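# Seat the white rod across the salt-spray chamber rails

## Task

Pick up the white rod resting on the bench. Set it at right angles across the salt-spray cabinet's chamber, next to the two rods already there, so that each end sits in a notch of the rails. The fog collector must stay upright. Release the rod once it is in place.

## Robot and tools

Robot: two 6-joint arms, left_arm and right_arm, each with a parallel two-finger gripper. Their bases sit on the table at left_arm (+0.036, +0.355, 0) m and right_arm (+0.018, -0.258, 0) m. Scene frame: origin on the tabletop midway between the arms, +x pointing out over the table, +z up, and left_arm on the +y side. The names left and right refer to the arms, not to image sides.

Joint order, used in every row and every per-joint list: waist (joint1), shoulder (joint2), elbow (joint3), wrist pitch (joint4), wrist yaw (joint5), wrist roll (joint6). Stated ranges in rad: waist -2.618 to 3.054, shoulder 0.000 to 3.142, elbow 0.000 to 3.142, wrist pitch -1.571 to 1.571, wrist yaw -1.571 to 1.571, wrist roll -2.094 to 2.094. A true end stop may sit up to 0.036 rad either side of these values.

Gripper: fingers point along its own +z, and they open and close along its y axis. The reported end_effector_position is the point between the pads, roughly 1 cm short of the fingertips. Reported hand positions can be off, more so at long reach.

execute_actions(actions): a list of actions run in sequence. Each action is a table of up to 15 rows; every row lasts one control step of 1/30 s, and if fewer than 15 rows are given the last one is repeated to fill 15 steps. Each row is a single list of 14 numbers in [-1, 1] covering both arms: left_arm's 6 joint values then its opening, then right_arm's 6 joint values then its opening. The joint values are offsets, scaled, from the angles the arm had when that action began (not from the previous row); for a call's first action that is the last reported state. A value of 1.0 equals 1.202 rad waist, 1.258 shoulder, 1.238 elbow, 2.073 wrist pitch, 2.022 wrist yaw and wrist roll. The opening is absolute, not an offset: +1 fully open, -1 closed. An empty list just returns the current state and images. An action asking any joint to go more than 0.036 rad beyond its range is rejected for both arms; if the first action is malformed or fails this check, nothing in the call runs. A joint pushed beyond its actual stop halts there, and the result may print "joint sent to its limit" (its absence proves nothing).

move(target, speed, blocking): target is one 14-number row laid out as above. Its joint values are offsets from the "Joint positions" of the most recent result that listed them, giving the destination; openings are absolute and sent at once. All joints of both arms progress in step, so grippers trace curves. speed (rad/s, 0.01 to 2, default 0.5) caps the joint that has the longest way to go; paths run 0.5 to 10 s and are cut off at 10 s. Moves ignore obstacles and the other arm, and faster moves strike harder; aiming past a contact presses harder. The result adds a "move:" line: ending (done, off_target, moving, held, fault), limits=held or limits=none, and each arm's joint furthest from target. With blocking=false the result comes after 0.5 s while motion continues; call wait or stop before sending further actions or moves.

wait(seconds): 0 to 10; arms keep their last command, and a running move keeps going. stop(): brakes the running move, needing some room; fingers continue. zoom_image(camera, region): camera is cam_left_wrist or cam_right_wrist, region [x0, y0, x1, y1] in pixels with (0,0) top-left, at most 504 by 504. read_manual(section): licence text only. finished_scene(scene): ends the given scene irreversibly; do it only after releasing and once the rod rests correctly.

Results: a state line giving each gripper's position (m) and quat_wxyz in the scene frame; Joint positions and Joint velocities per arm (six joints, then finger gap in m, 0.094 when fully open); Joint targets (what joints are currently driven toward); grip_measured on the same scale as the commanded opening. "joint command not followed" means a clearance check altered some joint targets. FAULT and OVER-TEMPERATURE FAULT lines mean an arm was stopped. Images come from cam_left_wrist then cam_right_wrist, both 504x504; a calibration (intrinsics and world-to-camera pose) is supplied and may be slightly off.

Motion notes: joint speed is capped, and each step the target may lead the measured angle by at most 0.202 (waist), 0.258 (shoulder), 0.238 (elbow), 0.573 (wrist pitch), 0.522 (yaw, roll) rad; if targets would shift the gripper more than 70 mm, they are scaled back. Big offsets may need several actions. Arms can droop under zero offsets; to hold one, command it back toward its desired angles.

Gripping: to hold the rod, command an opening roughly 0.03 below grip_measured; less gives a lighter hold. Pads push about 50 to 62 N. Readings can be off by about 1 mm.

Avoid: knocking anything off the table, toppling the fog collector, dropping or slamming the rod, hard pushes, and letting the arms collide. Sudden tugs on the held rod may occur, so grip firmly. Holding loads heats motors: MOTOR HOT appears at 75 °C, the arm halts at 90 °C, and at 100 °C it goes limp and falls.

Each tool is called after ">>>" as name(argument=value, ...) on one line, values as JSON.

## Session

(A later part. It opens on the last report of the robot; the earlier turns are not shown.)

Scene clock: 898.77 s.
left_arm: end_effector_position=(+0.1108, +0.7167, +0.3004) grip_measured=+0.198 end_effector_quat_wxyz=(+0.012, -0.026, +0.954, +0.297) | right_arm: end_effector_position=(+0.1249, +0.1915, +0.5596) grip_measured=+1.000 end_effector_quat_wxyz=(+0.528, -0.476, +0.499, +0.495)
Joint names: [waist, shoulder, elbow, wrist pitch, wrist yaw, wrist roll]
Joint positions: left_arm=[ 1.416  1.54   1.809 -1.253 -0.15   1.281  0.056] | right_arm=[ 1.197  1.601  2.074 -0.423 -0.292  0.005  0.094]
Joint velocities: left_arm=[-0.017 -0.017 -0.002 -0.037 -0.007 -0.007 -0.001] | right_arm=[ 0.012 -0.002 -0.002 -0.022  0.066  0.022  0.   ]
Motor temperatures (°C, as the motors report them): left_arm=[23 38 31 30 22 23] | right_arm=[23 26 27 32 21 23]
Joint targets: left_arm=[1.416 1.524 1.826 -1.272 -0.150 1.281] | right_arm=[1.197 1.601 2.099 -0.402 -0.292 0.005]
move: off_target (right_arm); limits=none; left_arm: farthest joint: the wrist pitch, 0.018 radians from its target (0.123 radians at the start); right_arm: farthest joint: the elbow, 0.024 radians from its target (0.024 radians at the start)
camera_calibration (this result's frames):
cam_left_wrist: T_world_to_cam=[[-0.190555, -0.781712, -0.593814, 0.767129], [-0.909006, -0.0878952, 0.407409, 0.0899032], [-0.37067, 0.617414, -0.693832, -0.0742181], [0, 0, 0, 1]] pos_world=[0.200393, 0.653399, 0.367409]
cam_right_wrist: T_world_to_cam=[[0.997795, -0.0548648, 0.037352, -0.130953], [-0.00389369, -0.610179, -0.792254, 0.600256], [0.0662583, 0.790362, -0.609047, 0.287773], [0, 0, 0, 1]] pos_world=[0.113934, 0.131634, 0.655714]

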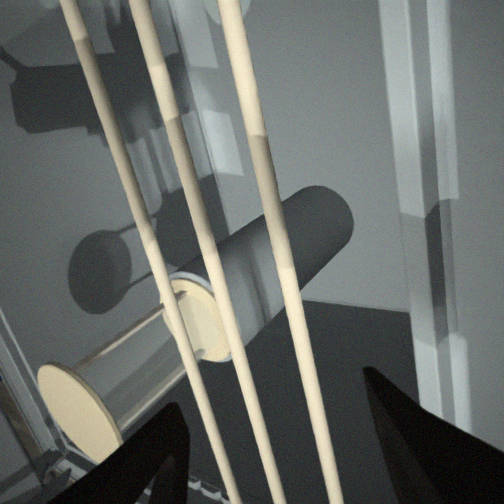

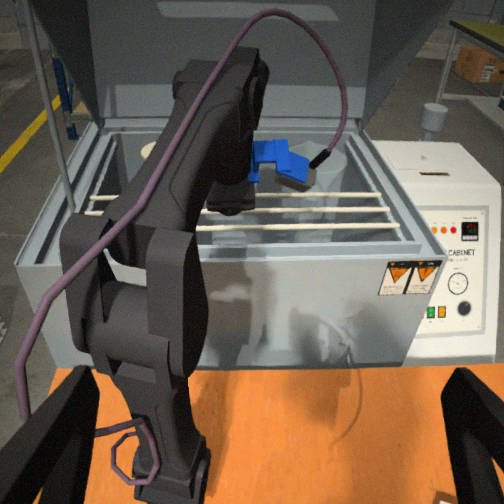

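>>> move(target=[0.2,0,0.012,-0.008,0,0,0.2, 0,0,0.02,0.01,0,0,1], speed=0.3)

Scene clock: 904.50 s.
left_arm: end_effector_position=(+0.0239, +0.7242, +0.3003) grip_measured=+0.198 end_effector_quat_wxyz=(-0.023, -0.139, +0.945, +0.296) | right_arm: end_effector_position=(+0.1249, +0.1915, +0.5596) grip_measured=+1.000 end_effector_quat_wxyz=(+0.528, -0.476, +0.499, +0.495)
Joint names: [waist, shoulder, elbow, wrist pitch, wrist yaw, wrist roll]
Joint positions: left_arm=[ 1.652  1.54   1.809 -1.254 -0.151  1.281  0.056] | right_arm=[ 1.197  1.601  2.074 -0.423 -0.292  0.005  0.094]
Joint velocities: left_arm=[ 0.007 -0.002 -0.002 -0.037 -0.007  0.007  0.   ] | right_arm=[-0.007 -0.007  0.012  0.037 -0.066  0.007  0.   ]
Motor temperatures (°C, as the motors report them): left_arm=[23 37 31 30 22 23] | right_arm=[23 26 27 32 21 23]
Joint targets: left_arm=[1.656 1.540 1.824 -1.270 -0.150 1.281] | right_arm=[1.197 1.601 2.099 -0.402 -0.292 0.005]
move: off_target (right_arm); limits=none; left_arm: farthest joint: the wrist pitch, 0.016 radians from its target (0.016 radians at the start); right_arm: farthest joint: the elbow, 0.024 radians from its target (0.024 radians at the start)
camera_calibration (this result's frames):
cam_left_wrist: T_world_to_cam=[[-0.00245492, -0.804802, -0.593538, 0.768552], [-0.862634, -0.298522, 0.408346, 0.162723], [-0.505822, 0.513009, -0.693517, -0.0323284], [0, 0, 0, 1]] pos_world=[0.125905, 0.683694, 0.367298]
cam_right_wrist: T_world_to_cam=[[0.997795, -0.0548648, 0.037352, -0.130953], [-0.00389369, -0.610179, -0.792254, 0.600256], [0.0662583, 0.790362, -0.609047, 0.287773], [0, 0, 0, 1]] pos_world=[0.113934, 0.131634, 0.655714]

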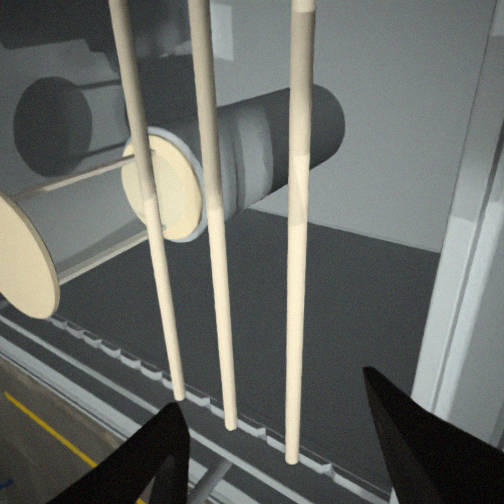

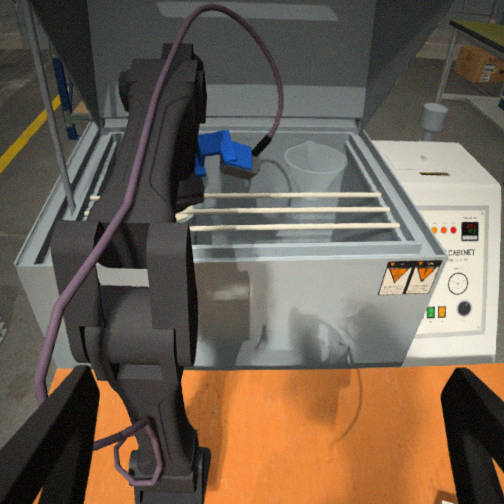

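>>> zoom_image(camera="cam_left_wrist", region=[140, 350, 360, 500])

Region (140, 350, 360, 500) of cam_left_wrist's 504x504 image, scaled by 2.291, with more detail than that image has; it fills the top 344 rows of this view, and the rest is white.

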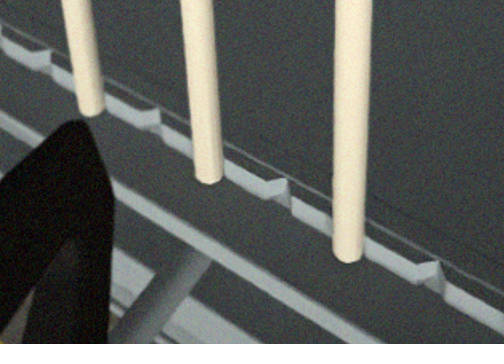

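>>> finished_scene(scene=1)

The scene is finished: the task was done.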